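# Transfer the ball into arm2's gutter and rest it

## Task

Get the ball out of the gutter it starts in and into the gutter that belongs to arm2, then leave arm2's gutter sitting on its rest bar with the ball inside. Pouring from one gutter into another is allowed. The box must not be moved, raised, rotated or tilted beyond a tiny amount. The ball must never fall noticeably below table-top height while no robot is carrying it. A gutter only holds the ball while its open end is higher; if the handle is pointed straight up, the ball rolls out. Nothing may be knocked or placed outside the work area. At the end every robot must have released its hold and moved away, and the result must stay in place with no robot supporting it.

## Robot and tools

ROBOTS. There are three identical i2rt Big YAM arms named arm1, arm2 and arm3. Each has six joints, a two-finger gripper and a wrist camera. The hand reaches roughly 1.0 m from the joint-1 axis. Base mounts are in metres, with headings in degrees measured counter-clockwise from +x: arm1 at x=-1.78 y=+0.21 z=+0.94 facing -2; arm2 at x=+0.00 y=-0.15 z=+0.93 facing +93; arm3 at x=+1.78 y=-0.16 z=+0.89 facing +178. The arms act independently, so a stalled arm does not pause the others.

FRAME. One scene frame is shared by everything. Its origin is on the floor, +z points up, and lengths are in metres. The hand point is halfway between the fingertips. The hand's z axis runs along the fingers, and the fingers open along its y axis. With joints 1 and 6 at zero and the hand level and pointing forward, the wrist camera sits above the hand looking toward the fingertips.

execute_actions. Argument "actions" is a list that is either empty (just report state and images) or holds a single action. The action is an object keyed by "arm1", "arm2" and/or "arm3". Each key holds {"joints": {...}} with absolute joint targets, not offsets. Joint names, units, ranges and arrival tolerances are:
- joint1_rad: -2.879 to 2.879, ±0.045. It turns the arm about its base; positive is counter-clockwise seen from above; 0 is the base's facing direction.
- joint2_rad: 0 to 3.141, ±0.14. This is the shoulder; 0 puts the upper arm back and about level, and larger values raise it and then bring it forward.
- joint3_rad: 0 to 3.019, ±0.09. This is the elbow; 0 is fully folded and larger values open it.
- joint4_rad: -1.692 to 1.57, ±0.055. This pitches the hand; positive tilts the fingers up.
- joint5_rad: -1.57 to 1.57, ±0.03. This swings the hand sideways; positive goes toward the arm's right.
- joint6_rad: -2.094 to 2.094, ±0.035. This rolls the hand; positive is clockwise when viewed from behind the hand.
- gripper_m: 0 to 0.093, ±0.003. It is the fingertip gap in metres. Grip force tops out near 50 to 62 N per pad, and some grippers are weaker.
All motions in an action start at the same moment, but each joint moves at its own speed, so the hand may sweep a wide, unexpected path. A joint or arm you leave out keeps its earlier target and can still be pushing. A very small change from the current reading might not move a joint. If any key is unknown or any value is out of range, the whole call is rejected and nothing moves. Argument "cameras" lists the images to return from arm1_cam_wrist, arm2_cam_wrist, arm3_cam_wrist, cam_end_1, cam_end_2, cam_gap_1, cam_gap_2, cam_side, cam_top or "all". Omitting it, passing null or passing ["all"] returns every camera; [] returns none.

wait: "seconds" from 0 to 10. Nothing new is commanded, the scene keeps running, and the result looks like an empty execute_actions.

zoom_image: "camera" (one fixed or wrist camera from the latest full result) and "region" [x0, y0, x1, y1] in that image's pixels, with the origin at the top-left. The region can be at most 504x504.

finished_scene: "scene" is the number of the current scene. It is final and reports whether the goal was met. If a reply contains no tool call, the session ends.

RESULTS. Each result gives each robot's joint_positions and a joint_status for the last accepted action. A "pictures" line names the returned images in order. Status words mean the following:
- "off_target": the joint stopped short and may keep pushing.
- "contact_stop": the joint gave up its target and holds where it stopped.
- "time_out": the joint could not finish. It may keep its target, or a nearby one clipped to at most 0.375, 0.375, 0.113, 0.225, 0.075 and 0.3 rad for joints 1 to 6, and keep pushing. on_its_own will list it, and it moves by itself if the path clears. To relieve the push, command the joint to its reported position.
- "joint command not followed" (often with a "cause:" line) and "not_followed": a self- or arm-to-arm clearance check blocked that arm's joint targets. The gripper part still runs, and blocked targets may be retried on later actions.
- on_its_own: describes what the call did not command. "held at" gives the target a joint is holding, not where it is.
- MOTOR HOT: appears from 85 °C.
- OVER-TEMPERATURE FAULT: appears at 100 °C. That arm goes limp and falls until it cools, and its unfinished keys read "limit_stop_at_motor_heat"; resend those targets afterwards.
A joint holding up a load slowly sags. If a result reports a stop, the later motion, wait and finish calls in the same reply are skipped.

CAMERAS. The wrist cameras are 504x504 fisheye. The room cameras are 672x504 pinhole with radial distortion. Calibration gives K, D and T_world_to_cam, which maps scene-frame points into camera coordinates. Actual room-camera poses can be off by about 2.3 degrees and 9 mm. Wrist-camera poses are computed from joint readings and can be less accurate.

AVOID. Never squeeze two arms against each other; that ends the run, and hard hits may do the same. The clearance check does not cover fingers, gripper housings or wrist cameras, and it can react too late. Arms do not stop on contact and will keep pushing hard, which heats the motors, as does carrying loads and holding still while you think. The simulation keeps running during thinking, with the last command still held. Avoid drops, slips, slams and forceful pushes. Do not nudge the box, do not let the ball fall toward the floor, and do not send anything out of the work area. Loose objects may sometimes get brief outside pushes. Release and back away before finishing.

Each tool is called in YAML: its name, and indented under it one key for each argument.

## Session

execute_actions:
  actions: []

Scene clock: 0.00 s.
arm1.joint_positions: joint1_rad=+0.567 joint2_rad=+0.577 joint3_rad=+1.511 joint4_rad=-1.561 joint5_rad=-0.093 joint6_rad=-0.327 gripper_m=+0.095
arm1.joint_status: not commanded
arm1.hand: x=-1.6420 y=+0.3106 z=+1.5008 quat_wxyz=(-0.446, +0.390, -0.800, -0.089) (m; scene frame)
arm2.joint_positions: joint1_rad=+0.728 joint2_rad=+0.527 joint3_rad=+1.419 joint4_rad=-1.175 joint5_rad=+0.221 joint6_rad=-0.069 gripper_m=+0.094
arm2.joint_status: not commanded
arm2.hand: x=-0.1137 y=+0.0135 z=+1.5364 quat_wxyz=(-0.332, +0.719, -0.343, -0.505) (m; scene frame)
arm3.joint_positions: joint1_rad=+0.442 joint2_rad=+0.295 joint3_rad=+1.714 joint4_rad=-1.265 joint5_rad=-0.112 joint6_rad=-0.075 gripper_m=+0.095
arm3.joint_status: not commanded
arm3.hand: x=+1.8059 y=-0.1701 z=+1.6093 quat_wxyz=(+0.161, +0.621, +0.195, -0.742) (m; scene frame)
pictures: arm1_cam_wrist, arm2_cam_wrist, arm3_cam_wrist, cam_end_1, cam_end_2, cam_gap_1, cam_gap_2, cam_side, cam_top
Images, in order (width x height): arm1_cam_wrist 504x504, arm2_cam_wrist 504x504, arm3_cam_wrist 504x504, cam_end_1 672x504, cam_end_2 672x504, cam_gap_1 672x504, cam_gap_2 672x504, cam_side 672x504, cam_top 672x504.

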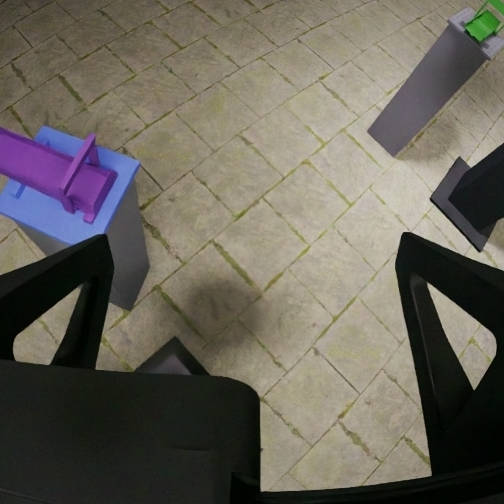

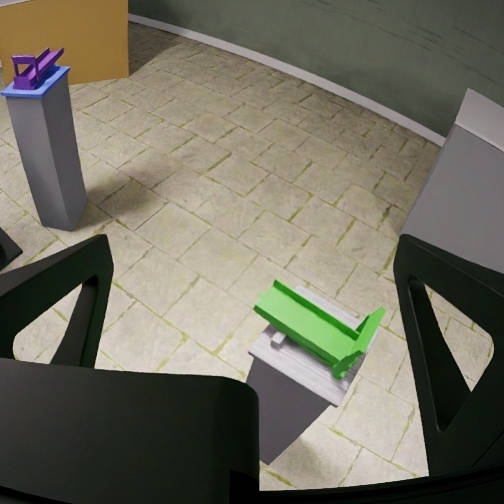

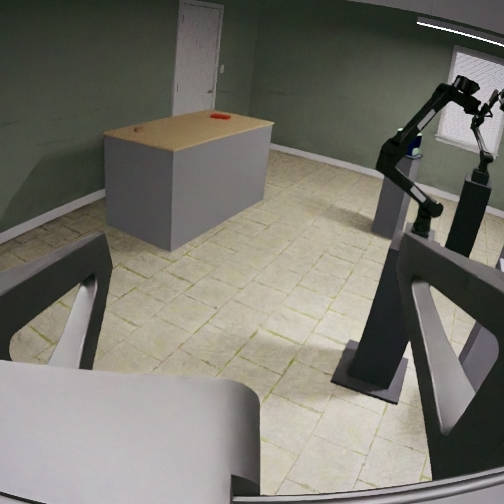

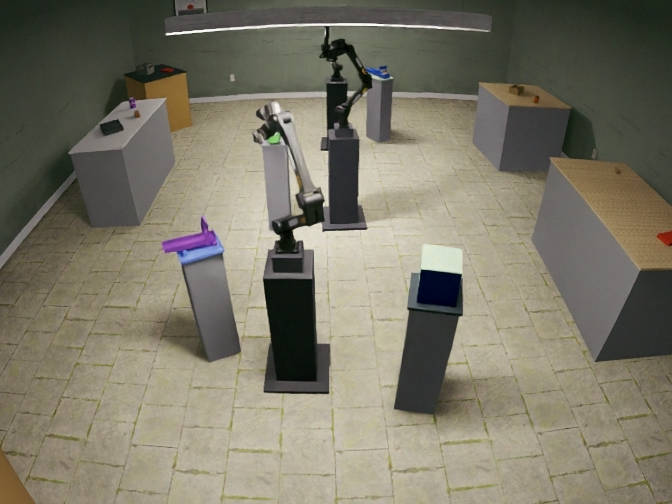

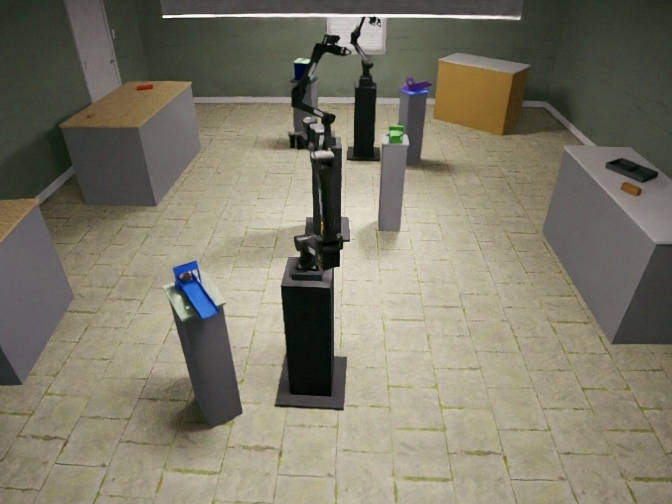

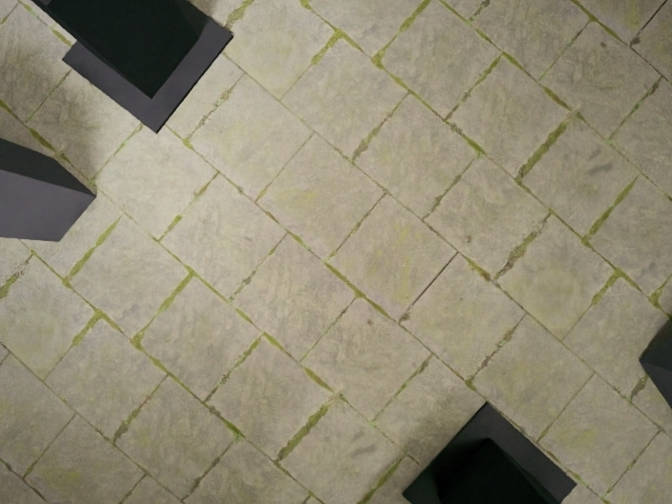

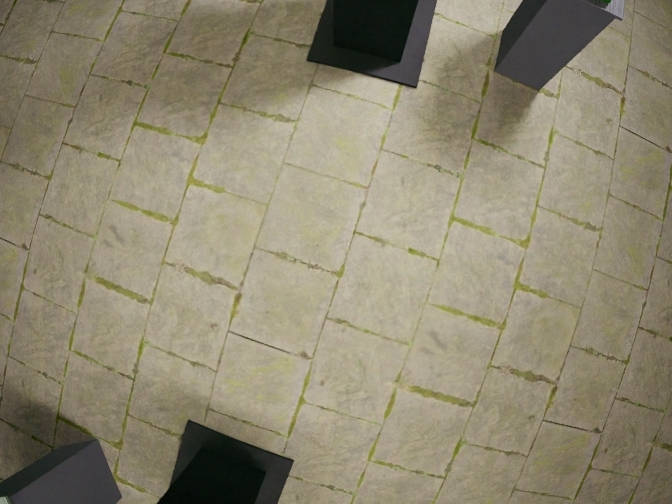

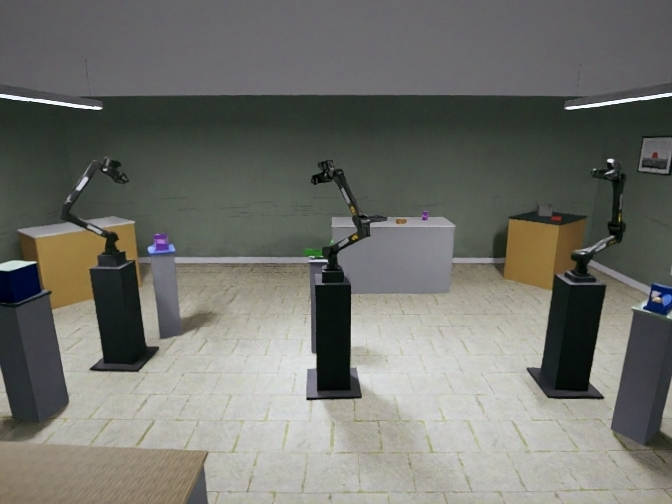

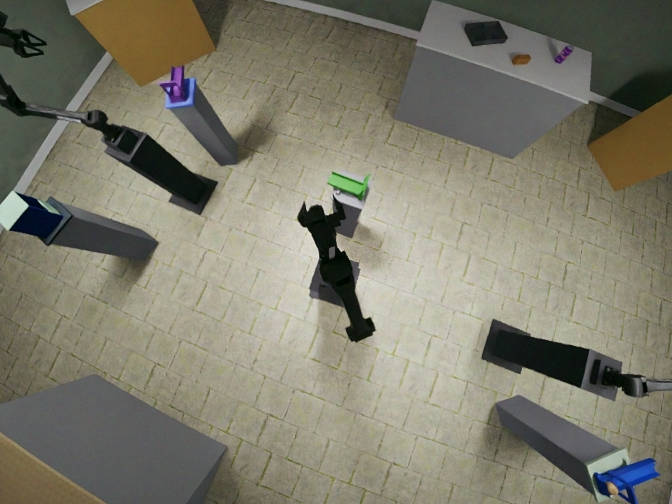

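zoom_image:
  camera: "cam_end_2"
  region: [150,245,250,330]

zoom_image:
  camera: "arm2_cam_wrist"
  region: [230,260,410,420]

zoom_image:
  camera: "cam_top"
  region: [570,430,672,504]

execute_actions:
  actions:
    - {"arm1":{"joints":{"joint1_rad":0.03,"joint2_rad":0.3,"joint3_rad":0.3,"joint4_rad":0,"joint5_rad":0,"joint6_rad":0}},"arm2":{"joints":{"joint1_rad":0,"joint2_rad":1.2,"joint3_rad":1.4,"joint4_rad":-1.4,"joint5_rad":0,"joint6_rad":0}},"arm3":{"joints":{"joint1_rad":1.6,"joint2_rad":1.2,"joint3_rad":1.2,"joint4_rad":-1.2,"joint5_rad":0,"joint6_rad":0}}}
  cameras: ["arm2_cam_wrist","arm3_cam_wrist","cam_side"]

Region (150, 245, 250, 330) of cam_end_2's 672x504 image, scaled by 5.040, with more detail than that image has; it fills the top 428 rows of this view, and the rest is white.

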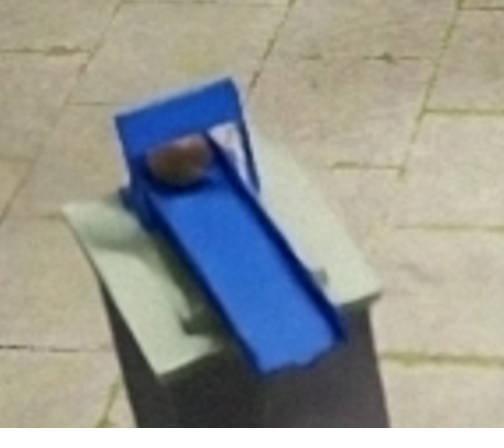

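Region (230, 260, 410, 420) of arm2_cam_wrist's 504x504 image, scaled by 2.800, with more detail than that image has.

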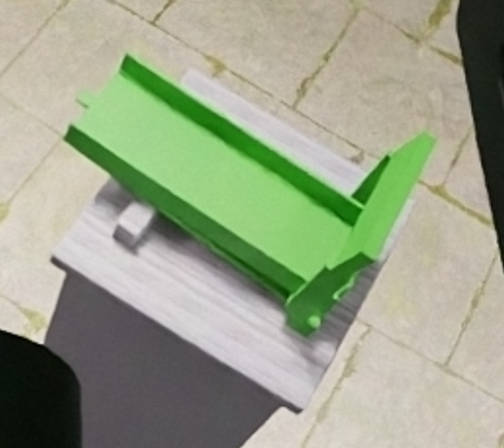

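Region (570, 430, 672, 504) of cam_top's 672x504 image, scaled by 4.941, with more detail than that image has; it fills the top 366 rows of this view, and the rest is white.

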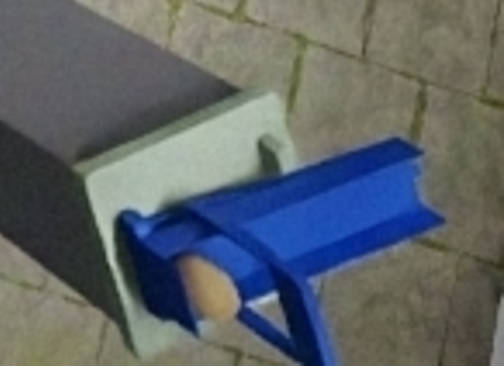

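Scene clock: 2.17 s.
arm1.joint_positions: joint1_rad=+0.034 joint2_rad=+0.307 joint3_rad=+0.303 joint4_rad=-0.018 joint5_rad=-0.003 joint6_rad=-0.008 gripper_m=+0.095
arm1.joint_status: all done
arm1.hand: x=-1.4697 y=+0.2130 z=+1.2457 quat_wxyz=(-0.698, +0.005, -0.716, +0.001) (m; scene frame)
arm2.joint_positions: joint1_rad=+0.001 joint2_rad=+1.197 joint3_rad=+1.394 joint4_rad=-1.391 joint5_rad=+0.000 joint6_rad=-0.011 gripper_m=+0.094
arm2.joint_status: all done
arm2.hand: x=-0.0198 y=+0.2561 z=+1.2818 quat_wxyz=(-0.132, +0.715, -0.673, -0.136) (m; scene frame)
arm3.joint_positions: joint1_rad=+1.601 joint2_rad=+1.195 joint3_rad=+1.168 joint4_rad=-1.206 joint5_rad=+0.001 joint6_rad=-0.009 gripper_m=+0.095
arm3.joint_status: all done
arm3.hand: x=+1.7766 y=-0.5711 z=+1.1543 quat_wxyz=(+0.118, +0.696, +0.698, -0.120) (m; scene frame)
pictures: arm2_cam_wrist, arm3_cam_wrist, cam_side
camera_calibration (this result's frames):
arm2_cam_wrist: T_world_to_cam=[[0.99765, 0.0671603, -0.0135407, 0.0247761], [0.0684731, -0.970781, 0.229989, -0.0362301], [0.00230103, -0.230375, -0.973099, 1.42805], [0, 0, 0, 1]] pos_world=[-0.0255231, 0.292153, 1.39831]
arm3_cam_wrist: T_world_to_cam=[[-0.999919, -0.00603269, 0.0112393, 1.76004], [-0.00263693, 0.959825, 0.280588, 0.235197], [-0.0124804, 0.280536, -0.959762, 1.41454], [0, 0, 0, 1]] pos_world=[1.77817, -0.61196, 1.27185]
Images, in order (width x height): arm2_cam_wrist 504x504, arm3_cam_wrist 504x504, cam_side 672x504.

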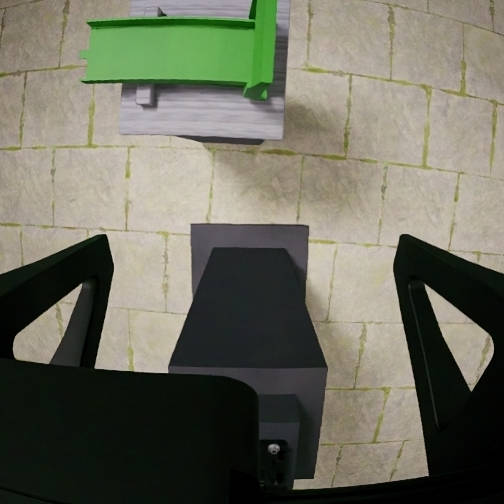

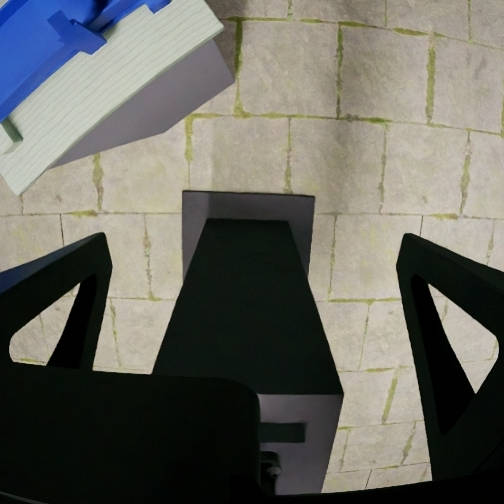

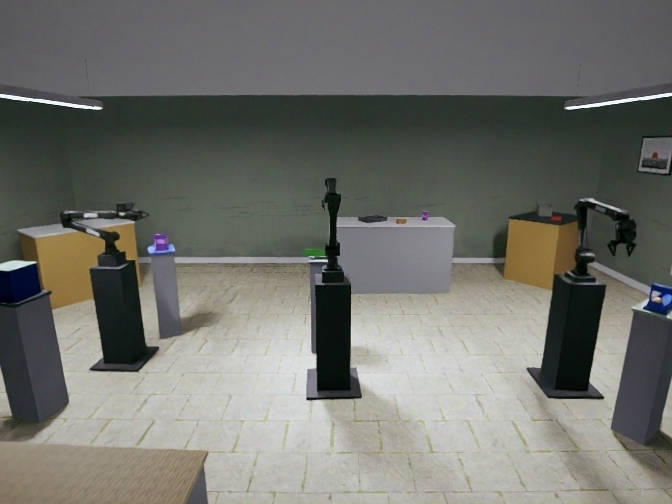

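execute_actions:
  actions:
    - {"arm1":{"joints":{"joint4_rad":1.5}},"arm2":{"joints":{"joint2_rad":1.5,"joint3_rad":1.7}},"arm3":{"joints":{"joint1_rad":2.0,"joint2_rad":1.5,"joint3_rad":1.7,"joint4_rad":-1.4}}}
  cameras: ["arm2_cam_wrist","arm3_cam_wrist"]

execute_actions:
  actions:
    - {"arm1":{"joints":{"joint2_rad":1.3}},"arm2":{"joints":{"joint1_rad":-0.15,"joint4_rad":-1.1}},"arm3":{"joints":{"joint1_rad":1.75,"joint4_rad":-1.1}}}
  cameras: ["arm2_cam_wrist","arm3_cam_wrist"]

Scene clock: 4.53 s.
arm1.joint_positions: joint1_rad=+0.034 joint2_rad=+0.306 joint3_rad=+0.303 joint4_rad=+1.492 joint5_rad=-0.003 joint6_rad=-0.008 gripper_m=+0.095
arm1.joint_status: all done
arm1.hand: x=-1.6946 y=+0.2123 z=+1.4972 quat_wxyz=(-0.999, +0.001, -0.043, +0.003) (m; scene frame)
arm2.joint_positions: joint1_rad=+0.001 joint2_rad=+1.506 joint3_rad=+1.646 joint4_rad=-1.399 joint5_rad=+0.000 joint6_rad=-0.011 gripper_m=+0.094
arm2.joint_status: all done
arm2.hand: x=-0.0249 y=+0.3630 z=+1.2603 quat_wxyz=(-0.110, +0.719, -0.677, -0.113) (m; scene frame)
arm3.joint_positions: joint1_rad=+2.005 joint2_rad=+1.514 joint3_rad=+1.650 joint4_rad=-1.384 joint5_rad=+0.001 joint6_rad=-0.009 gripper_m=+0.095
arm3.joint_status: all done
arm3.hand: x=+1.9825 y=-0.6453 z=+1.2204 quat_wxyz=(+0.134, +0.543, +0.824, -0.090) (m; scene frame)
pictures: arm2_cam_wrist, arm3_cam_wrist
camera_calibration (this result's frames):
arm2_cam_wrist: T_world_to_cam=[[0.9977, 0.0661651, -0.0147273, 0.0243052], [0.067576, -0.953857, 0.292558, -0.0121504], [0.00530943, -0.29288, -0.956134, 1.43316], [0, 0, 0, 1]] pos_world=[-0.0310375, 0.406548, 1.37421]
arm3_cam_wrist: T_world_to_cam=[[-0.916785, -0.399222, 0.011258, 1.54623], [-0.378495, 0.877491, 0.294534, 0.963399], [-0.127463, 0.265764, -0.955575, 1.71474], [0, 0, 0, 1]] pos_world=[2.00077, -0.683798, 1.3374]
Images, in order (width x height): arm2_cam_wrist 504x504, arm3_cam_wrist 504x504.

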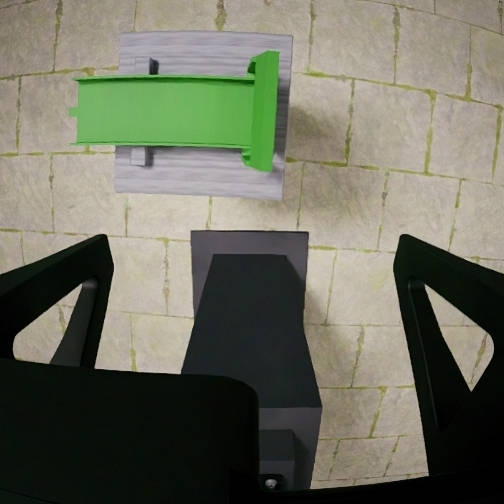

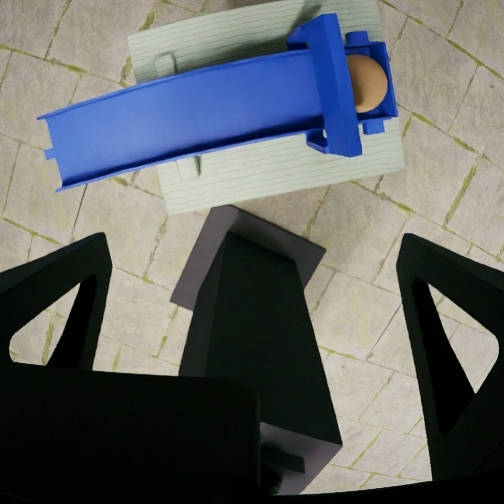

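Scene clock: 6.00 s.
arm1.joint_positions: joint1_rad=+0.034 joint2_rad=+1.301 joint3_rad=+0.303 joint4_rad=+1.497 joint5_rad=-0.003 joint6_rad=-0.008 gripper_m=+0.095
arm1.joint_status: all done
arm1.hand: x=-1.3694 y=+0.2132 z=+1.2530 quat_wxyz=(-0.859, +0.004, -0.512, +0.002) (m; scene frame)
arm2.joint_positions: joint1_rad=-0.161 joint2_rad=+1.506 joint3_rad=+1.646 joint4_rad=-1.115 joint5_rad=+0.000 joint6_rad=-0.010 gripper_m=+0.094
arm2.joint_status: all done
arm2.hand: x=+0.0661 y=+0.4222 z=+1.2911 quat_wxyz=(-0.222, +0.640, -0.710, -0.195) (m; scene frame)
arm3.joint_positions: joint1_rad=+1.747 joint2_rad=+1.514 joint3_rad=+1.650 joint4_rad=-1.126 joint5_rad=+0.000 joint6_rad=-0.008 gripper_m=+0.095
arm3.joint_status: all done
arm3.hand: x=+1.8605 y=-0.7375 z=+1.2480 quat_wxyz=(+0.216, +0.625, +0.726, -0.189) (m; scene frame)
pictures: arm2_cam_wrist, arm3_cam_wrist
camera_calibration (this result's frames):
arm2_cam_wrist: T_world_to_cam=[[0.995646, -0.0926395, -0.0103382, -0.00846666], [-0.0925029, -0.995628, 0.0129895, 0.418315], [-0.0114963, -0.0119767, -0.999862, 1.41842], [0, 0, 0, 1]] pos_world=[0.0634318, 0.43269, 1.4127]
arm3_cam_wrist: T_world_to_cam=[[-0.988791, -0.148726, 0.0131511, 1.71356], [-0.14809, 0.988145, 0.0404952, 0.95998], [-0.0190178, 0.0380937, -0.999093, 1.43474], [0, 0, 0, 1]] pos_world=[1.86381, -0.748403, 1.37203]
Images, in order (width x height): arm2_cam_wrist 504x504, arm3_cam_wrist 504x504.

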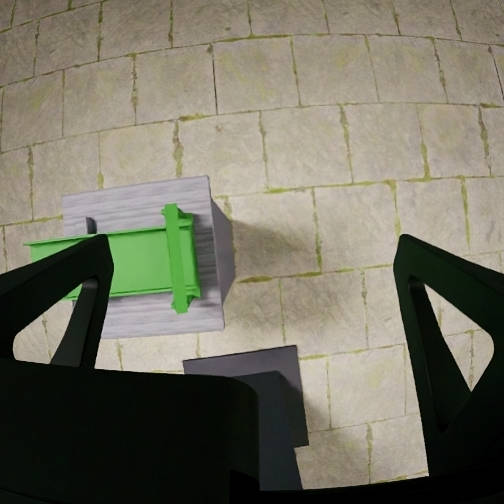

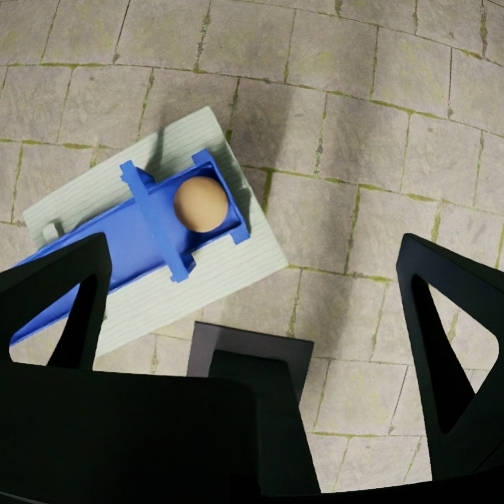

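execute_actions:
  actions:
    - {"arm2":{"joints":{"joint1_rad":-0.055,"joint2_rad":1.885,"joint3_rad":1.69,"joint4_rad":-1.315,"joint5_rad":-0.15}},"arm3":{"joints":{"joint1_rad":1.85,"joint2_rad":1.975,"joint3_rad":2.03,"joint4_rad":-1.61,"joint5_rad":-0.15,"joint6_rad":-0.37}}}
  cameras: ["arm2_cam_wrist","arm3_cam_wrist","cam_side"]

zoom_image:
  camera: "cam_side"
  region: [290,220,350,270]

Scene clock: 8.30 s.
arm1.joint_positions: joint1_rad=+0.034 joint2_rad=+1.301 joint3_rad=+0.303 joint4_rad=+1.497 joint5_rad=-0.003 joint6_rad=-0.008 gripper_m=+0.095
arm1.joint_status: not commanded
arm1.hand: x=-1.3694 y=+0.2132 z=+1.2530 quat_wxyz=(-0.859, +0.004, -0.512, +0.002) (m; scene frame)
arm2.joint_positions: joint1_rad=-0.047 joint2_rad=+1.877 joint3_rad=+1.665 joint4_rad=-1.307 joint5_rad=-0.149 joint6_rad=-0.010 gripper_m=+0.094
arm2.joint_status: all done
arm2.hand: x=-0.0254 y=+0.4324 z=+1.0760 quat_wxyz=(+0.032, +0.710, -0.700, -0.072) (m; scene frame)
arm3.joint_positions: joint1_rad=+1.855 joint2_rad=+2.008 joint3_rad=+1.973 joint4_rad=-1.594 joint5_rad=-0.148 joint6_rad=-0.359 gripper_m=+0.095
arm3.joint_status: all done
arm3.hand: x=+1.9542 y=-0.7480 z=+1.0773 quat_wxyz=(+0.037, +0.464, +0.882, +0.071) (m; scene frame)
pictures: arm2_cam_wrist, arm3_cam_wrist, cam_side
camera_calibration (this result's frames):
arm2_cam_wrist: T_world_to_cam=[[0.985642, 0.0210616, -0.167528, 0.20113], [0.106307, -0.848256, 0.518806, -0.180076], [-0.13118, -0.529167, -0.838316, 1.24918], [0, 0, 0, 1]] pos_world=[-0.0152324, 0.504036, 1.17433]
arm3_cam_wrist: T_world_to_cam=[[-0.809932, -0.566331, -0.152575, 1.32355], [-0.538286, 0.614419, 0.576833, 0.896362], [-0.232934, 0.549325, -0.802486, 1.85496], [0, 0, 0, 1]] pos_world=[1.98657, -0.820149, 1.17347]
Images, in order (width x height): arm2_cam_wrist 504x504, arm3_cam_wrist 504x504, cam_side 672x504.

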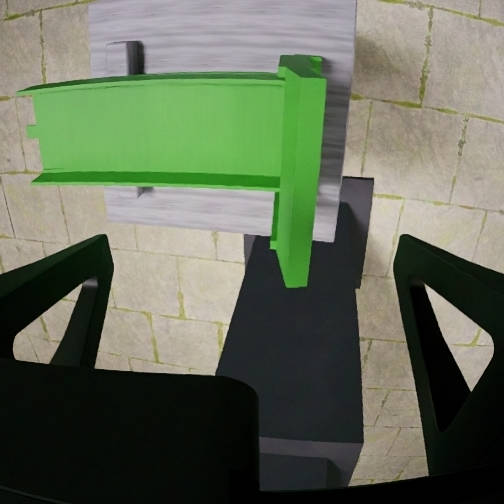

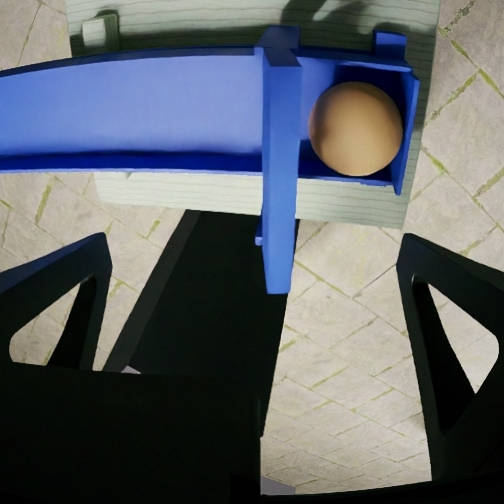

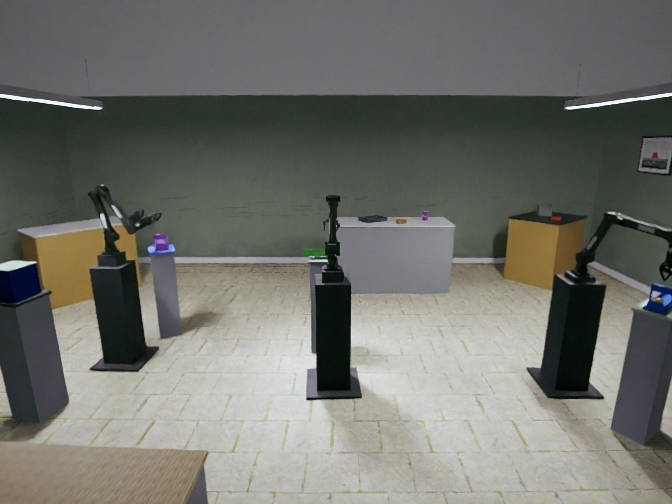

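Region (290, 220, 350, 270) of cam_side's 672x504 image, scaled by 8.400, with more detail than that image has.

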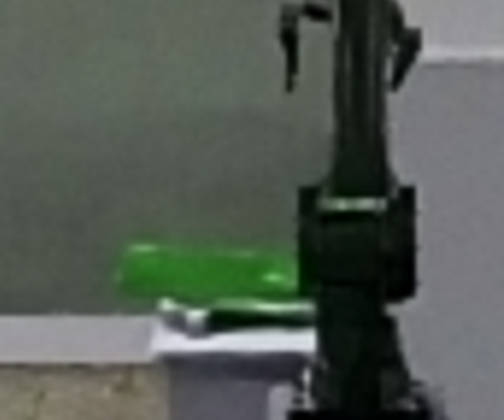

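execute_actions:
  actions:
    - {"arm2":{"joints":{"joint1_rad":-0.075,"joint2_rad":1.97,"joint3_rad":1.56,"joint4_rad":-1.135}},"arm3":{"joints":{"joint1_rad":1.84,"joint2_rad":2.0,"joint3_rad":1.785,"joint4_rad":-1.355}}}
  cameras: ["arm2_cam_wrist","arm3_cam_wrist"]

Scene clock: 9.80 s.
arm1.joint_positions: joint1_rad=+0.034 joint2_rad=+1.301 joint3_rad=+0.303 joint4_rad=+1.497 joint5_rad=-0.003 joint6_rad=-0.008 gripper_m=+0.095
arm1.joint_status: not commanded
arm1.hand: x=-1.3694 y=+0.2132 z=+1.2530 quat_wxyz=(-0.859, +0.004, -0.512, +0.002) (m; scene frame)
arm2.joint_positions: joint1_rad=-0.068 joint2_rad=+1.978 joint3_rad=+1.558 joint4_rad=-1.146 joint5_rad=-0.149 joint6_rad=-0.010 gripper_m=+0.094
arm2.joint_status: all done
arm2.hand: x=-0.0131 y=+0.4309 z=+0.9807 quat_wxyz=(+0.048, +0.702, -0.709, -0.057) (m; scene frame)
arm3.joint_positions: joint1_rad=+1.846 joint2_rad=+2.006 joint3_rad=+1.777 joint4_rad=-1.373 joint5_rad=-0.148 joint6_rad=-0.360 gripper_m=+0.095
arm3.joint_status: all done
arm3.hand: x=+1.9478 y=-0.7463 z=+1.0043 quat_wxyz=(+0.046, +0.467, +0.881, +0.060) (m; scene frame)
pictures: arm2_cam_wrist, arm3_cam_wrist
camera_calibration (this result's frames):
arm2_cam_wrist: T_world_to_cam=[[0.985691, -0.00734847, -0.168401, 0.186124], [0.0890148, -0.825692, 0.557055, -0.180742], [-0.143141, -0.564074, -0.813223, 1.16041], [0, 0, 0, 1]] pos_world=[-0.00126944, 0.506689, 1.0757]
arm3_cam_wrist: T_world_to_cam=[[-0.814105, -0.562927, -0.142644, 1.30893], [-0.536431, 0.634895, 0.556013, 0.966543], [-0.222431, 0.529171, -0.818842, 1.77494], [0, 0, 0, 1]] pos_world=[1.97889, -0.816066, 1.10269]
Images, in order (width x height): arm2_cam_wrist 504x504, arm3_cam_wrist 504x504.

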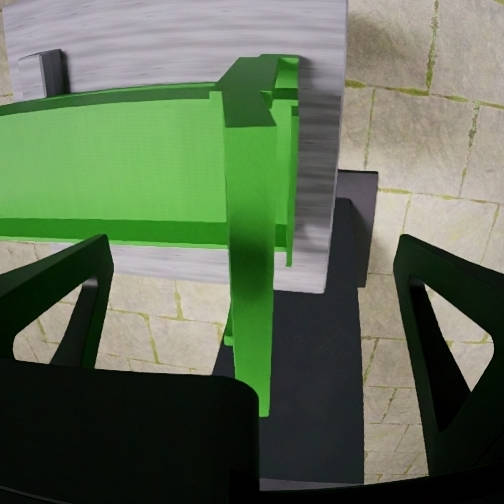

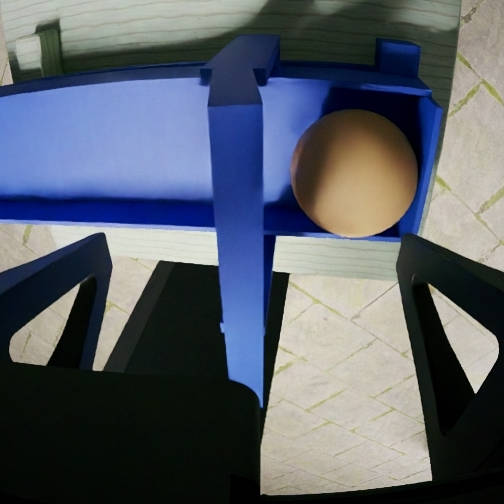

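execute_actions:
  actions:
    - {"arm2":{"joints":{"joint2_rad":1.99,"joint3_rad":1.51,"joint4_rad":-1.08}},"arm3":{"joints":{"joint1_rad":1.86,"joint2_rad":2.015,"joint3_rad":1.725,"joint4_rad":-1.295}}}
  cameras: ["arm2_cam_wrist","arm3_cam_wrist"]

execute_actions:
  actions:
    - {"arm2":{"joints":{"gripper_m":0}},"arm3":{"joints":{"gripper_m":0}}}
  cameras: ["arm2_cam_wrist","arm3_cam_wrist"]

Scene clock: 10.87 s.
arm1.joint_positions: joint1_rad=+0.034 joint2_rad=+1.301 joint3_rad=+0.303 joint4_rad=+1.497 joint5_rad=-0.003 joint6_rad=-0.008 gripper_m=+0.095
arm1.joint_status: not commanded
arm1.hand: x=-1.3694 y=+0.2132 z=+1.2530 quat_wxyz=(-0.859, +0.004, -0.512, +0.002) (m; scene frame)
arm2.joint_positions: joint1_rad=-0.068 joint2_rad=+1.980 joint3_rad=+1.516 joint4_rad=-1.091 joint5_rad=-0.149 joint6_rad=-0.010 gripper_m=+0.094
arm2.joint_status: all done
arm2.hand: x=-0.0132 y=+0.4271 z=+0.9652 quat_wxyz=(+0.044, +0.702, -0.708, -0.061) (m; scene frame)
arm3.joint_positions: joint1_rad=+1.854 joint2_rad=+2.008 joint3_rad=+1.721 joint4_rad=-1.312 joint5_rad=-0.148 joint6_rad=-0.360 gripper_m=+0.095
arm3.joint_status: all done
arm3.hand: x=+1.9514 y=-0.7406 z=+0.9825 quat_wxyz=(+0.047, +0.463, +0.883, +0.059) (m; scene frame)
pictures: arm2_cam_wrist, arm3_cam_wrist
camera_calibration (this result's frames):
arm2_cam_wrist: T_world_to_cam=[[0.98573, -0.00547704, -0.168247, 0.182594], [0.0888969, -0.831801, 0.547909, -0.163756], [-0.142949, -0.555046, -0.819444, 1.14779], [0, 0, 0, 1]] pos_world=[-0.00135595, 0.501862, 1.06099]
arm3_cam_wrist: T_world_to_cam=[[-0.809492, -0.569746, -0.141819, 1.29709], [-0.541804, 0.631815, 0.554309, 0.9869], [-0.226212, 0.525547, -0.820139, 1.7608], [0, 0, 0, 1]] pos_world=[1.983, -0.809914, 1.08101]
Images, in order (width x height): arm2_cam_wrist 504x504, arm3_cam_wrist 504x504.

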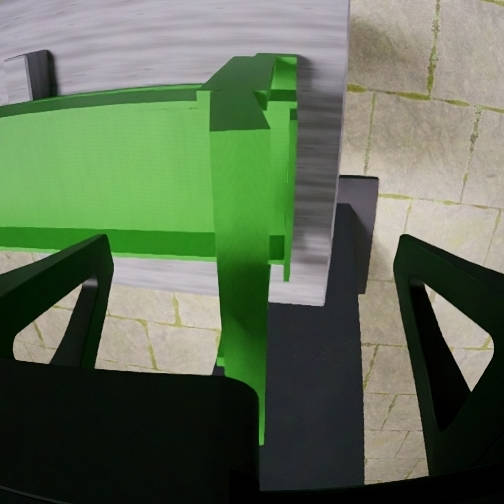

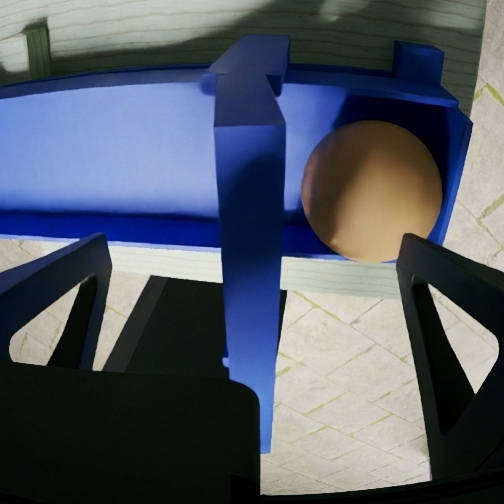

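Scene clock: 11.60 s.
arm1.joint_positions: joint1_rad=+0.034 joint2_rad=+1.301 joint3_rad=+0.303 joint4_rad=+1.497 joint5_rad=-0.003 joint6_rad=-0.008 gripper_m=+0.095
arm1.joint_status: not commanded
arm1.hand: x=-1.3694 y=+0.2132 z=+1.2530 quat_wxyz=(-0.859, +0.004, -0.512, +0.002) (m; scene frame)
arm2.joint_positions: joint1_rad=-0.069 joint2_rad=+1.972 joint3_rad=+1.516 joint4_rad=-1.090 joint5_rad=-0.166 joint6_rad=-0.008 gripper_m=+0.011
arm2.joint_status: gripper_m off_target (ended at +0.011, target +0.000)
arm2.hand: x=-0.0154 y=+0.4280 z=+0.9699 quat_wxyz=(+0.047, +0.701, -0.709, -0.070) (m; scene frame)
arm3.joint_positions: joint1_rad=+1.853 joint2_rad=+2.005 joint3_rad=+1.721 joint4_rad=-1.313 joint5_rad=-0.161 joint6_rad=-0.366 gripper_m=+0.012
arm3.joint_status: gripper_m off_target (ended at +0.012, target +0.000)
arm3.hand: x=+1.9531 y=-0.7400 z=+0.9842 quat_wxyz=(+0.052, +0.461, +0.884, +0.063) (m; scene frame)
pictures: arm2_cam_wrist, arm3_cam_wrist
camera_calibration (this result's frames):
arm2_cam_wrist: T_world_to_cam=[[0.982702, -0.00659039, -0.185075, 0.20235], [0.0960139, -0.836432, 0.539595, -0.155297], [-0.158359, -0.548031, -0.821331, 1.1504], [0, 0, 0, 1]] pos_world=[-0.00176396, 0.501893, 1.06611]
arm3_cam_wrist: T_world_to_cam=[[-0.804503, -0.573861, -0.153161, 1.29737], [-0.552453, 0.628296, 0.547759, 1.01113], [-0.218107, 0.525288, -0.822497, 1.74855], [0, 0, 0, 1]] pos_world=[1.98371, -0.809271, 1.08302]
Images, in order (width x height): arm2_cam_wrist 504x504, arm3_cam_wrist 504x504.

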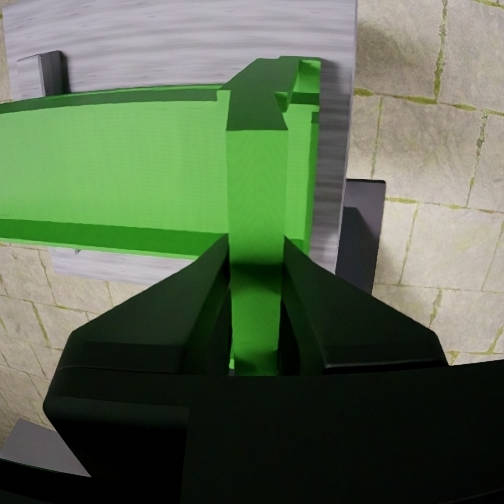

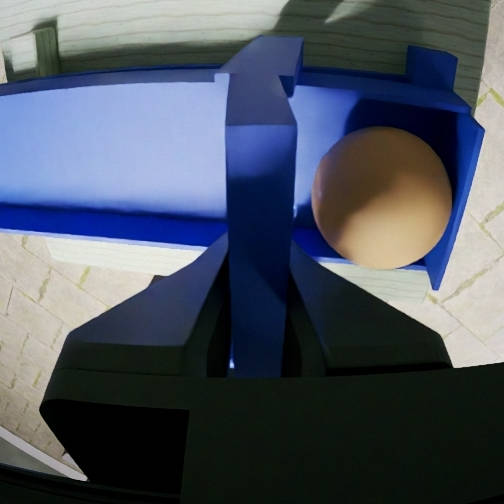

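execute_actions:
  actions:
    - {"arm2":{"joints":{"joint2_rad":1.85,"joint3_rad":1.65,"joint4_rad":-1.3,"joint5_rad":-0.3}},"arm3":{"joints":{"joint2_rad":1.9,"joint3_rad":1.85,"joint4_rad":-1.45,"joint5_rad":-0.4}}}
  cameras: ["arm2_cam_wrist","arm3_cam_wrist","cam_end_2"]

execute_actions:
  actions:
    - {"arm2":{"joints":{"joint1_rad":-0.6}},"arm3":{"joints":{"joint1_rad":1.5,"joint4_rad":-1.3,"joint6_rad":0.2}}}
  cameras: ["arm2_cam_wrist","arm3_cam_wrist","cam_end_2"]

Scene clock: 13.10 s.
arm1.joint_positions: joint1_rad=+0.034 joint2_rad=+1.301 joint3_rad=+0.303 joint4_rad=+1.497 joint5_rad=-0.003 joint6_rad=-0.008 gripper_m=+0.095
arm1.joint_status: not commanded
arm1.hand: x=-1.3694 y=+0.2132 z=+1.2530 quat_wxyz=(-0.859, +0.004, -0.512, +0.002) (m; scene frame)
arm2.joint_positions: joint1_rad=-0.070 joint2_rad=+1.847 joint3_rad=+1.612 joint4_rad=-1.292 joint5_rad=-0.295 joint6_rad=-0.008 gripper_m=+0.011
arm2.joint_status: all done
arm2.hand: x=-0.0365 y=+0.4191 z=+1.0783 quat_wxyz=(+0.084, +0.696, -0.702, -0.122) (m; scene frame)
arm3.joint_positions: joint1_rad=+1.854 joint2_rad=+1.929 joint3_rad=+1.791 joint4_rad=-1.434 joint5_rad=-0.391 joint6_rad=-0.366 gripper_m=+0.012
arm3.joint_status: all done
arm3.hand: x=+1.9889 y=-0.7241 z=+1.0655 quat_wxyz=(+0.146, +0.452, +0.871, +0.129) (m; scene frame)
pictures: arm2_cam_wrist, arm3_cam_wrist, cam_end_2
camera_calibration (this result's frames):
arm2_cam_wrist: T_world_to_cam=[[0.951039, 0.00246944, -0.309062, 0.371848], [0.165911, -0.84776, 0.503763, -0.173183], [-0.260766, -0.530375, -0.806662, 1.20422], [0, 0, 0, 1]] pos_world=[-0.0108882, 0.490954, 1.17357]
arm3_cam_wrist: T_world_to_cam=[[-0.747323, -0.565088, -0.349548, 1.4496], [-0.663934, 0.614114, 0.426679, 1.31683], [-0.0264489, 0.550944, -0.834123, 1.46464], [0, 0, 0, 1]] pos_world=[1.99635, -0.796467, 1.16653]
Images, in order (width x height): arm2_cam_wrist 504x504, arm3_cam_wrist 504x504, cam_end_2 672x504.

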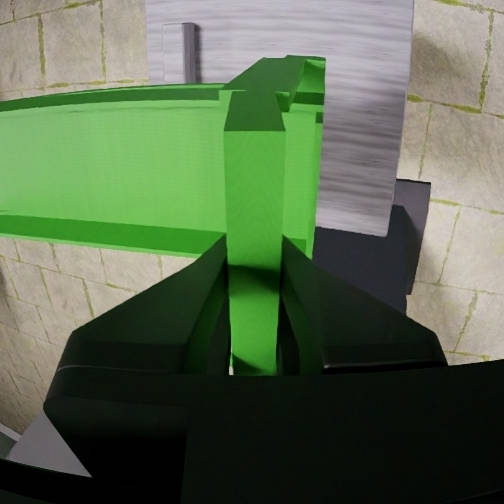

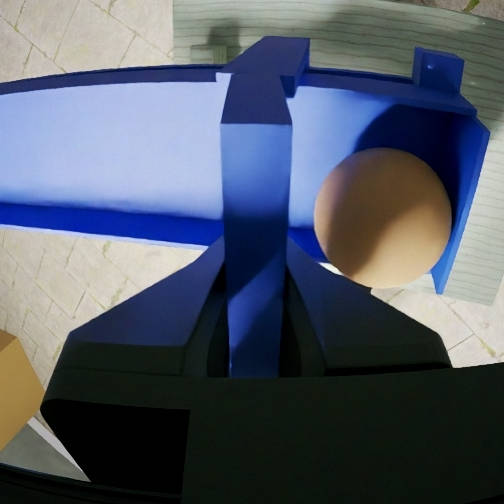

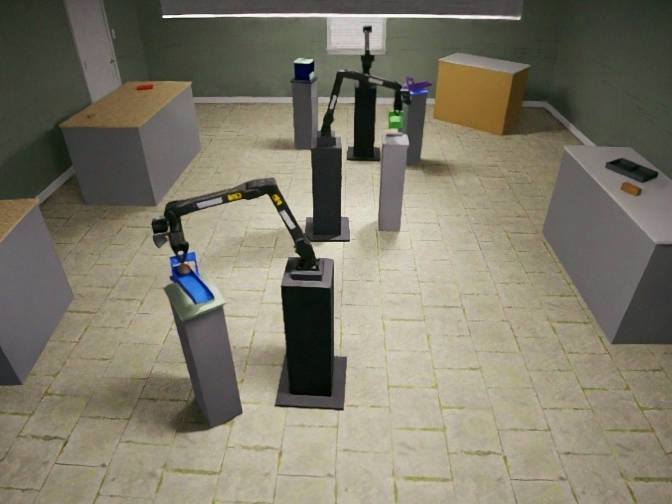

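Scene clock: 14.77 s.
arm1.joint_positions: joint1_rad=+0.034 joint2_rad=+1.301 joint3_rad=+0.303 joint4_rad=+1.497 joint5_rad=-0.003 joint6_rad=-0.008 gripper_m=+0.095
arm1.joint_status: not commanded
arm1.hand: x=-1.3694 y=+0.2132 z=+1.2530 quat_wxyz=(-0.859, +0.004, -0.512, +0.002) (m; scene frame)
arm2.joint_positions: joint1_rad=-0.602 joint2_rad=+1.847 joint3_rad=+1.612 joint4_rad=-1.292 joint5_rad=-0.295 joint6_rad=-0.008 gripper_m=+0.011
arm2.joint_status: all done
arm2.hand: x=+0.2594 y=+0.3583 z=+1.0778 quat_wxyz=(+0.050, +0.487, -0.860, -0.141) (m; scene frame)
arm3.joint_positions: joint1_rad=+1.505 joint2_rad=+1.929 joint3_rad=+1.791 joint4_rad=-1.314 joint5_rad=-0.393 joint6_rad=+0.189 gripper_m=+0.012
arm3.joint_status: all done
arm3.hand: x=+1.7816 y=-0.7894 z=+1.0671 quat_wxyz=(+0.176, +0.778, +0.594, +0.104) (m; scene frame)
pictures: arm2_cam_wrist, arm3_cam_wrist, cam_end_2
camera_calibration (this result's frames):
arm2_cam_wrist: T_world_to_cam=[[0.81992, -0.480252, -0.31159, 0.300086], [-0.28578, -0.81498, 0.50412, -0.168573], [-0.496045, -0.324292, -0.805465, 1.23471], [0, 0, 0, 1]] pos_world=[0.318252, 0.407141, 1.173]
arm3_cam_wrist: T_world_to_cam=[[-0.892123, 0.226791, -0.390745, 2.18542], [0.00318361, 0.868013, 0.496531, 0.155988], [0.451781, 0.441723, -0.775097, 0.495241], [0, 0, 0, 1]] pos_world=[1.72543, -0.849792, 1.16035]
Images, in order (width x height): arm2_cam_wrist 504x504, arm3_cam_wrist 504x504, cam_end_2 672x504.

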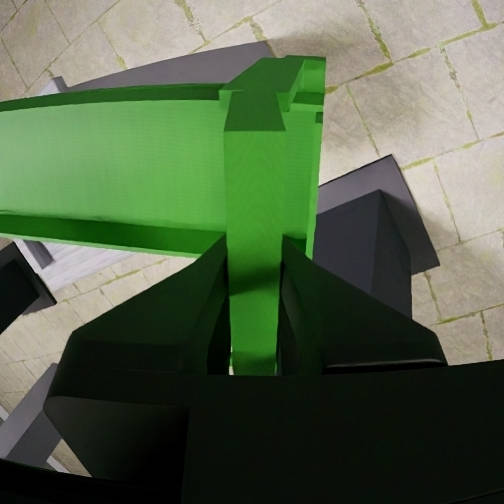

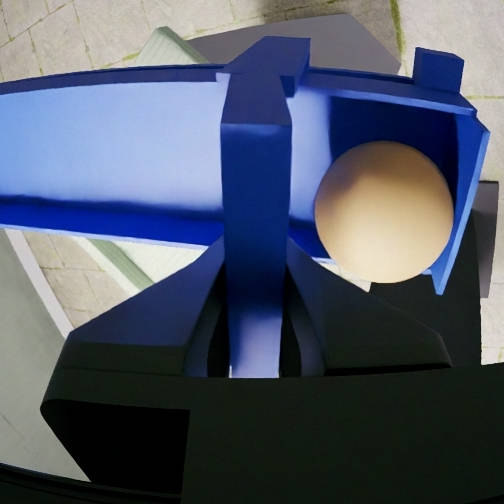

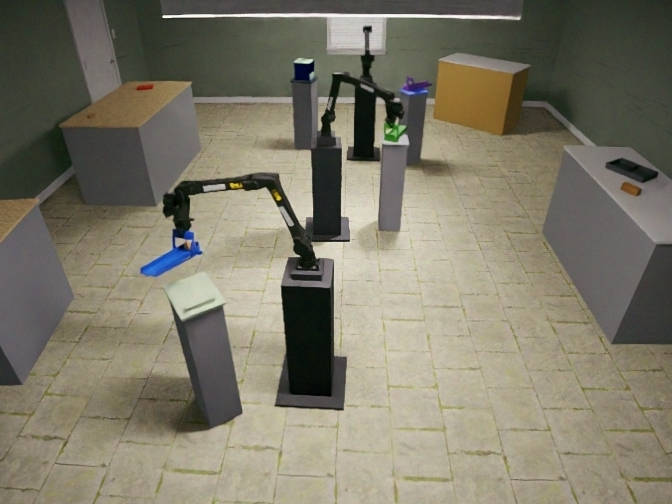

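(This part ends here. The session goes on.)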